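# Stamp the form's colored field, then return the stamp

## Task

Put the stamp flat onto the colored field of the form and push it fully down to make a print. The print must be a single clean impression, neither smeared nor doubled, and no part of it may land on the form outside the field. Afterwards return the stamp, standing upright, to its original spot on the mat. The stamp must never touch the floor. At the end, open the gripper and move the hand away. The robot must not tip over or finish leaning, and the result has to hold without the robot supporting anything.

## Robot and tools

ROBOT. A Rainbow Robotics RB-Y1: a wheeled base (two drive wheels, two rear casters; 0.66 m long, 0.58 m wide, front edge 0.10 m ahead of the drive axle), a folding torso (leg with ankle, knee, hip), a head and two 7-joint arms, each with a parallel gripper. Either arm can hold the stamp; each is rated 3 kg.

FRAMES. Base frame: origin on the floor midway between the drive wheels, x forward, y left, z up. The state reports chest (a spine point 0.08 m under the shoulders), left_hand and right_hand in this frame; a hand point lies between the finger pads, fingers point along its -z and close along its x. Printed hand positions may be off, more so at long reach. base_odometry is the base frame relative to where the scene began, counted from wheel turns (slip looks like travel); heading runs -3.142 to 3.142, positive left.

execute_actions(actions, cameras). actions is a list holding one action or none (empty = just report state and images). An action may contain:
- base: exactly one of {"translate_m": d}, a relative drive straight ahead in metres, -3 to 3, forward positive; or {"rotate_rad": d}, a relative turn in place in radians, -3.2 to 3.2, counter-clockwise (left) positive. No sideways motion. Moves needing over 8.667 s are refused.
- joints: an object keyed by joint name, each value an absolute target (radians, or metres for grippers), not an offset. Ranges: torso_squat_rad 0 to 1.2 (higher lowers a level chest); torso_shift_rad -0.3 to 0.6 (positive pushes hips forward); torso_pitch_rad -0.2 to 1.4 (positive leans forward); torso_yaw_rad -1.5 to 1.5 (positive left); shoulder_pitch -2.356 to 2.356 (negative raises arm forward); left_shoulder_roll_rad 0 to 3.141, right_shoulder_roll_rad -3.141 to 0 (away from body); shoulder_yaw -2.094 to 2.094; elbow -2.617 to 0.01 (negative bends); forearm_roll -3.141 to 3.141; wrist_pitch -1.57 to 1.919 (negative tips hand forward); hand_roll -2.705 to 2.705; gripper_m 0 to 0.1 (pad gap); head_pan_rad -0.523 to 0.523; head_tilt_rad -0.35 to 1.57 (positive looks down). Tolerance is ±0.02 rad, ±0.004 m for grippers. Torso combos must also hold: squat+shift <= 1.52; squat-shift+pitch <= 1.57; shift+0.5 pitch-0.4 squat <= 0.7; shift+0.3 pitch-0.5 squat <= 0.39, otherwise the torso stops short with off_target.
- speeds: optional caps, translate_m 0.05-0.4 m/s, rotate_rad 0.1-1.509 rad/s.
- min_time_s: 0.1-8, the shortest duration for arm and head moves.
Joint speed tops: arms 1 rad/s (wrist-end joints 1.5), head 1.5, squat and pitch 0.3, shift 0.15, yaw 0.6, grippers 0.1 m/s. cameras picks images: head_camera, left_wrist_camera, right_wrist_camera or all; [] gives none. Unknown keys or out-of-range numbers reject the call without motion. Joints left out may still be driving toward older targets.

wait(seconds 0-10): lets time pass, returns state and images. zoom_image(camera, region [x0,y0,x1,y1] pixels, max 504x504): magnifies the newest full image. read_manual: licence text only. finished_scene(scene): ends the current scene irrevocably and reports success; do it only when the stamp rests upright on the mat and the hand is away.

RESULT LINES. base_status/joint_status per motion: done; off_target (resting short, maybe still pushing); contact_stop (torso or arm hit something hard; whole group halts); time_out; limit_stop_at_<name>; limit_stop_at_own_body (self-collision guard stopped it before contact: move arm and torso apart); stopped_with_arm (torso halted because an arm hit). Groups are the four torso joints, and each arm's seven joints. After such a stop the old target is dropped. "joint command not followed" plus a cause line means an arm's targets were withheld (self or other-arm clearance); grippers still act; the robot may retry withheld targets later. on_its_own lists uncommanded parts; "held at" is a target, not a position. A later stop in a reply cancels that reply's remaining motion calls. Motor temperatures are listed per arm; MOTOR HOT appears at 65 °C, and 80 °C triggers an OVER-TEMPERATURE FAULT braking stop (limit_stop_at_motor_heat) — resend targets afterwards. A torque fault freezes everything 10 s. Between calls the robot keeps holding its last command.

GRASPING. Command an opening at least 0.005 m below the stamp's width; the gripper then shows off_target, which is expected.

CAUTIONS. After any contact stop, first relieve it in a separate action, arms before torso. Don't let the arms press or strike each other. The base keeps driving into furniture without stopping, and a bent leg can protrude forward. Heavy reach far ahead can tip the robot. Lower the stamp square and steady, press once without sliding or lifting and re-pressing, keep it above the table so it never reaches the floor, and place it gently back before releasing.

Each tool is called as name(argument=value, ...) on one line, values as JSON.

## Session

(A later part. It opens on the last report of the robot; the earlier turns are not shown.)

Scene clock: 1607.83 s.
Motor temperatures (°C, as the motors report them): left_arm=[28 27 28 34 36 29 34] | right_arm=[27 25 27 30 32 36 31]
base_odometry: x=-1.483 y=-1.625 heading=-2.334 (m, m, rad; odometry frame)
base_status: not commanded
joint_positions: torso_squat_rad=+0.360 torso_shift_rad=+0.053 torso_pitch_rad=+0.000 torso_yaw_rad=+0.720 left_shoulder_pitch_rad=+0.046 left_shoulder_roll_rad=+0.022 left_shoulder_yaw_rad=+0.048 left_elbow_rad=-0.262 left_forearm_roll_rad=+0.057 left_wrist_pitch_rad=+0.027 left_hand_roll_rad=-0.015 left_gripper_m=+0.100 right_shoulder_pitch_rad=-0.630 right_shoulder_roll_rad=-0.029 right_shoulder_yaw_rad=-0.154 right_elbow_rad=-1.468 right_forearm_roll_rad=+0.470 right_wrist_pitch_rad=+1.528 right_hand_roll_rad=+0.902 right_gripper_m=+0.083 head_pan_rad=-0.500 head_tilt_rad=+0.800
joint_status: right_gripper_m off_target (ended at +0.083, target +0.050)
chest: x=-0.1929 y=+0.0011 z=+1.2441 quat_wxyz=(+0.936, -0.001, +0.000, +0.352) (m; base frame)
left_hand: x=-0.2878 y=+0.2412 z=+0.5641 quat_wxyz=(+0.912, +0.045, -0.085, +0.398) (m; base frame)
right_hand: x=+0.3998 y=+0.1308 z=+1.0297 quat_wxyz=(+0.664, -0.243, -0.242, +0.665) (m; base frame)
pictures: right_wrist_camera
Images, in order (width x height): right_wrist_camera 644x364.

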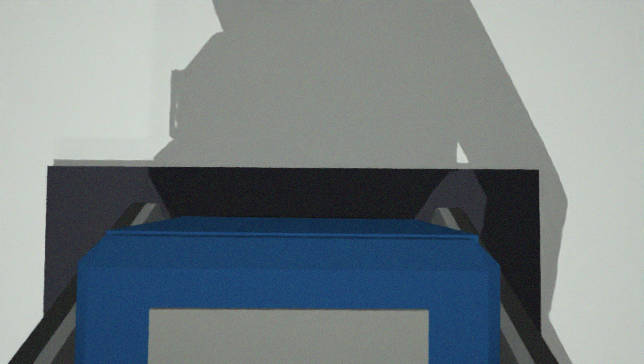

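execute_actions(actions=[{"joints": {"torso_squat_rad": 0.30}}], cameras=[])

execute_actions(actions=[{"joints": {"torso_shift_rad": 0.0}}], cameras=[])

execute_actions(actions=[{"joints": {"torso_squat_rad": 0.362}}], cameras=["right_wrist_camera"])

Scene clock: 1614.17 s.
Motor temperatures (°C, as the motors report them): left_arm=[28 27 28 34 36 29 34] | right_arm=[27 25 27 30 32 36 31]
base_odometry: x=-1.483 y=-1.625 heading=-2.334 (m, m, rad; odometry frame)
base_status: not commanded
joint_positions: torso_squat_rad=+0.300 torso_shift_rad=+0.053 torso_pitch_rad=+0.001 torso_yaw_rad=+0.720 left_shoulder_pitch_rad=+0.046 left_shoulder_roll_rad=+0.022 left_shoulder_yaw_rad=+0.048 left_elbow_rad=-0.262 left_forearm_roll_rad=+0.057 left_wrist_pitch_rad=+0.027 left_hand_roll_rad=-0.015 left_gripper_m=+0.100 right_shoulder_pitch_rad=-0.630 right_shoulder_roll_rad=-0.029 right_shoulder_yaw_rad=-0.154 right_elbow_rad=-1.468 right_forearm_roll_rad=+0.470 right_wrist_pitch_rad=+1.528 right_hand_roll_rad=+0.902 right_gripper_m=+0.083 head_pan_rad=-0.500 head_tilt_rad=+0.800
joint_status: all done
chest: x=-0.1920 y=+0.0011 z=+1.2577 quat_wxyz=(+0.936, -0.001, +0.001, +0.352) (m; base frame)
left_hand: x=-0.2871 y=+0.2412 z=+0.5777 quat_wxyz=(+0.913, +0.045, -0.085, +0.398) (m; base frame)
right_hand: x=+0.4006 y=+0.1308 z=+1.0430 quat_wxyz=(+0.664, -0.243, -0.242, +0.665) (m; base frame)
pictures: none
No camera images: the call's "cameras" was empty. Leave "cameras" out to get every camera's image.

Scene clock: 1615.30 s.
Motor temperatures (°C, as the motors report them): left_arm=[28 27 28 34 36 29 34] | right_arm=[27 25 27 30 32 36 31]
base_odometry: x=-1.483 y=-1.625 heading=-2.334 (m, m, rad; odometry frame)
base_status: not commanded
joint_positions: torso_squat_rad=+0.300 torso_shift_rad=+0.000 torso_pitch_rad=+0.000 torso_yaw_rad=+0.720 left_shoulder_pitch_rad=+0.046 left_shoulder_roll_rad=+0.022 left_shoulder_yaw_rad=+0.048 left_elbow_rad=-0.262 left_forearm_roll_rad=+0.057 left_wrist_pitch_rad=+0.027 left_hand_roll_rad=-0.015 left_gripper_m=+0.100 right_shoulder_pitch_rad=-0.630 right_shoulder_roll_rad=-0.029 right_shoulder_yaw_rad=-0.154 right_elbow_rad=-1.468 right_forearm_roll_rad=+0.470 right_wrist_pitch_rad=+1.528 right_hand_roll_rad=+0.902 right_gripper_m=+0.083 head_pan_rad=-0.500 head_tilt_rad=+0.800
joint_status: all done
chest: x=-0.2279 y=+0.0011 z=+1.2587 quat_wxyz=(+0.936, -0.001, +0.000, +0.352) (m; base frame)
left_hand: x=-0.3228 y=+0.2412 z=+0.5786 quat_wxyz=(+0.912, +0.045, -0.085, +0.398) (m; base frame)
right_hand: x=+0.3649 y=+0.1308 z=+1.0442 quat_wxyz=(+0.664, -0.243, -0.242, +0.665) (m; base frame)
pictures: none
No camera images: the call's "cameras" was empty. Leave "cameras" out to get every camera's image.

Scene clock: 1616.23 s.
Motor temperatures (°C, as the motors report them): left_arm=[28 27 28 34 36 29 34] | right_arm=[27 25 27 30 32 36 31]
base_odometry: x=-1.483 y=-1.625 heading=-2.334 (m, m, rad; odometry frame)
base_status: not commanded
joint_positions: torso_squat_rad=+0.362 torso_shift_rad=+0.000 torso_pitch_rad=+0.000 torso_yaw_rad=+0.720 left_shoulder_pitch_rad=+0.046 left_shoulder_roll_rad=+0.022 left_shoulder_yaw_rad=+0.048 left_elbow_rad=-0.262 left_forearm_roll_rad=+0.057 left_wrist_pitch_rad=+0.027 left_hand_roll_rad=-0.015 left_gripper_m=+0.100 right_shoulder_pitch_rad=-0.630 right_shoulder_roll_rad=-0.029 right_shoulder_yaw_rad=-0.154 right_elbow_rad=-1.468 right_forearm_roll_rad=+0.470 right_wrist_pitch_rad=+1.528 right_hand_roll_rad=+0.902 right_gripper_m=+0.083 head_pan_rad=-0.500 head_tilt_rad=+0.800
joint_status: all done
chest: x=-0.2279 y=+0.0011 z=+1.2446 quat_wxyz=(+0.936, -0.001, +0.000, +0.352) (m; base frame)
left_hand: x=-0.3228 y=+0.2412 z=+0.5645 quat_wxyz=(+0.912, +0.045, -0.085, +0.398) (m; base frame)
right_hand: x=+0.3649 y=+0.1308 z=+1.0300 quat_wxyz=(+0.664, -0.243, -0.242, +0.665) (m; base frame)
pictures: right_wrist_camera
Images, in order (width x height): right_wrist_camera 644x364.

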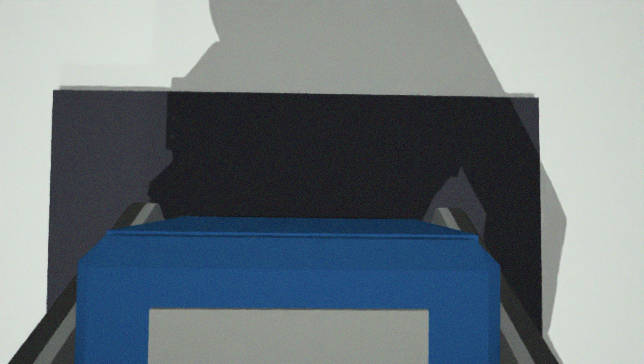

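Now closer to the mat's centre. Release and lift clear.

execute_actions(actions=[{"joints": {"right_gripper_m": 0.1}}], cameras=[])

execute_actions(actions=[{"joints": {"torso_squat_rad": 0.0}}], cameras=[])

execute_actions(actions=[{"joints": {"right_shoulder_pitch_rad": -0.80}}], cameras=[])

execute_actions(actions=[{"joints": {"right_shoulder_pitch_rad": -0.3, "right_elbow_rad": -2.2, "right_wrist_pitch_rad": 1.0, "right_forearm_roll_rad": 0, "right_shoulder_yaw_rad": 0, "right_hand_roll_rad": 0, "torso_yaw_rad": 0.3}}], cameras=["head_camera"])

Scene clock: 1626.43 s.
Motor temperatures (°C, as the motors report them): left_arm=[28 27 28 34 36 29 34] | right_arm=[27 25 27 30 32 36 31]
base_odometry: x=-1.483 y=-1.625 heading=-2.334 (m, m, rad; odometry frame)
base_status: not commanded
joint_positions: torso_squat_rad=+0.362 torso_shift_rad=+0.000 torso_pitch_rad=+0.000 torso_yaw_rad=+0.720 left_shoulder_pitch_rad=+0.046 left_shoulder_roll_rad=+0.022 left_shoulder_yaw_rad=+0.048 left_elbow_rad=-0.262 left_forearm_roll_rad=+0.057 left_wrist_pitch_rad=+0.027 left_hand_roll_rad=-0.015 left_gripper_m=+0.100 right_shoulder_pitch_rad=-0.630 right_shoulder_roll_rad=-0.029 right_shoulder_yaw_rad=-0.154 right_elbow_rad=-1.468 right_forearm_roll_rad=+0.470 right_wrist_pitch_rad=+1.528 right_hand_roll_rad=+0.902 right_gripper_m=+0.100 head_pan_rad=-0.500 head_tilt_rad=+0.800
joint_status: all done
chest: x=-0.2279 y=+0.0011 z=+1.2446 quat_wxyz=(+0.936, -0.001, +0.000, +0.352) (m; base frame)
left_hand: x=-0.3228 y=+0.2412 z=+0.5645 quat_wxyz=(+0.912, +0.045, -0.085, +0.398) (m; base frame)
right_hand: x=+0.3649 y=+0.1308 z=+1.0300 quat_wxyz=(+0.664, -0.243, -0.242, +0.665) (m; base frame)
pictures: none
No camera images: the call's "cameras" was empty. Leave "cameras" out to get every camera's image.

Scene clock: 1628.43 s.
Motor temperatures (°C, as the motors report them): left_arm=[28 27 28 34 36 29 34] | right_arm=[27 25 27 30 32 36 31]
base_odometry: x=-1.483 y=-1.625 heading=-2.334 (m, m, rad; odometry frame)
base_status: not commanded
joint_positions: torso_squat_rad=+0.000 torso_shift_rad=+0.000 torso_pitch_rad=+0.001 torso_yaw_rad=+0.720 left_shoulder_pitch_rad=+0.046 left_shoulder_roll_rad=+0.022 left_shoulder_yaw_rad=+0.048 left_elbow_rad=-0.262 left_forearm_roll_rad=+0.057 left_wrist_pitch_rad=+0.027 left_hand_roll_rad=-0.015 left_gripper_m=+0.100 right_shoulder_pitch_rad=-0.630 right_shoulder_roll_rad=-0.029 right_shoulder_yaw_rad=-0.154 right_elbow_rad=-1.468 right_forearm_roll_rad=+0.470 right_wrist_pitch_rad=+1.528 right_hand_roll_rad=+0.902 right_gripper_m=+0.100 head_pan_rad=-0.500 head_tilt_rad=+0.800
joint_status: all done
chest: x=-0.2278 y=+0.0011 z=+1.2899 quat_wxyz=(+0.936, -0.001, +0.001, +0.352) (m; base frame)
left_hand: x=-0.3228 y=+0.2412 z=+0.6099 quat_wxyz=(+0.913, +0.045, -0.085, +0.398) (m; base frame)
right_hand: x=+0.3649 y=+0.1308 z=+1.0753 quat_wxyz=(+0.664, -0.243, -0.242, +0.665) (m; base frame)
pictures: none
No camera images: the call's "cameras" was empty. Leave "cameras" out to get every camera's image.

Scene clock: 1629.20 s.
Motor temperatures (°C, as the motors report them): left_arm=[28 27 28 34 36 29 34] | right_arm=[27 25 27 30 32 36 31]
base_odometry: x=-1.483 y=-1.625 heading=-2.334 (m, m, rad; odometry frame)
base_status: not commanded
joint_positions: torso_squat_rad=+0.000 torso_shift_rad=+0.000 torso_pitch_rad=+0.001 torso_yaw_rad=+0.720 left_shoulder_pitch_rad=+0.046 left_shoulder_roll_rad=+0.022 left_shoulder_yaw_rad=+0.048 left_elbow_rad=-0.262 left_forearm_roll_rad=+0.057 left_wrist_pitch_rad=+0.027 left_hand_roll_rad=-0.015 left_gripper_m=+0.100 right_shoulder_pitch_rad=-0.800 right_shoulder_roll_rad=-0.029 right_shoulder_yaw_rad=-0.154 right_elbow_rad=-1.469 right_forearm_roll_rad=+0.470 right_wrist_pitch_rad=+1.528 right_hand_roll_rad=+0.902 right_gripper_m=+0.100 head_pan_rad=-0.500 head_tilt_rad=+0.800
joint_status: all done
chest: x=-0.2278 y=+0.0011 z=+1.2899 quat_wxyz=(+0.936, -0.001, +0.001, +0.352) (m; base frame)
left_hand: x=-0.3228 y=+0.2412 z=+0.6099 quat_wxyz=(+0.912, +0.045, -0.085, +0.398) (m; base frame)
right_hand: x=+0.3763 y=+0.1839 z=+1.1642 quat_wxyz=(+0.641, -0.240, -0.323, +0.654) (m; base frame)
pictures: none
No camera images: the call's "cameras" was empty. Leave "cameras" out to get every camera's image.

Scene clock: 1630.70 s.
Motor temperatures (°C, as the motors report them): left_arm=[28 27 28 34 36 29 34] | right_arm=[27 25 27 30 32 36 31]
base_odometry: x=-1.483 y=-1.625 heading=-2.334 (m, m, rad; odometry frame)
base_status: not commanded
joint_positions: torso_squat_rad=+0.000 torso_shift_rad=+0.000 torso_pitch_rad=+0.001 torso_yaw_rad=+0.300 left_shoulder_pitch_rad=+0.046 left_shoulder_roll_rad=+0.022 left_shoulder_yaw_rad=+0.048 left_elbow_rad=-0.262 left_forearm_roll_rad=+0.057 left_wrist_pitch_rad=+0.027 left_hand_roll_rad=-0.015 left_gripper_m=+0.100 right_shoulder_pitch_rad=-0.300 right_shoulder_roll_rad=-0.029 right_shoulder_yaw_rad=+0.000 right_elbow_rad=-2.200 right_forearm_roll_rad=+0.000 right_wrist_pitch_rad=+1.000 right_hand_roll_rad=+0.000 right_gripper_m=+0.100 head_pan_rad=-0.500 head_tilt_rad=+0.800
joint_status: all done
chest: x=-0.2278 y=+0.0011 z=+1.2899 quat_wxyz=(+0.989, -0.001, +0.000, +0.149) (m; base frame)
left_hand: x=-0.2162 y=+0.2588 z=+0.6098 quat_wxyz=(+0.975, +0.026, -0.093, +0.199) (m; base frame)
right_hand: x=+0.3169 y=-0.0146 z=+1.2760 quat_wxyz=(+0.721, +0.116, -0.665, +0.159) (m; base frame)
pictures: head_camera
Images, in order (width x height): head_camera 896x504.

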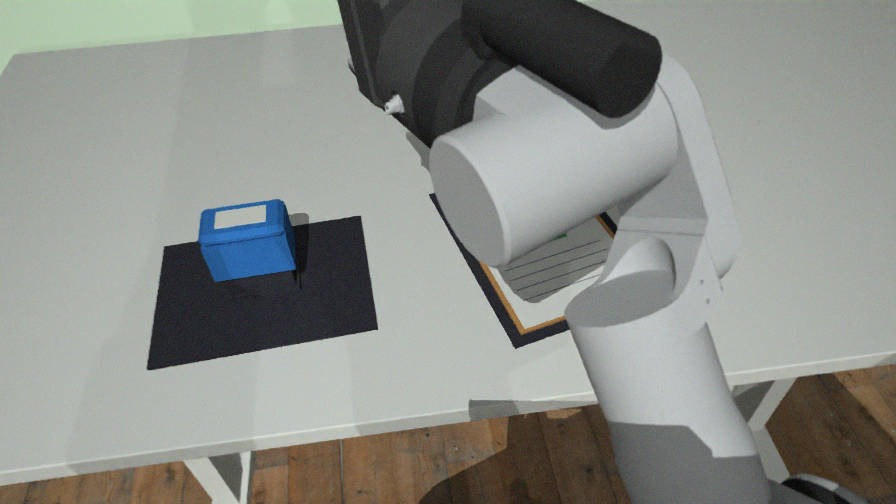

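finished_scene(scene=1)

The scene is finished: the task was done.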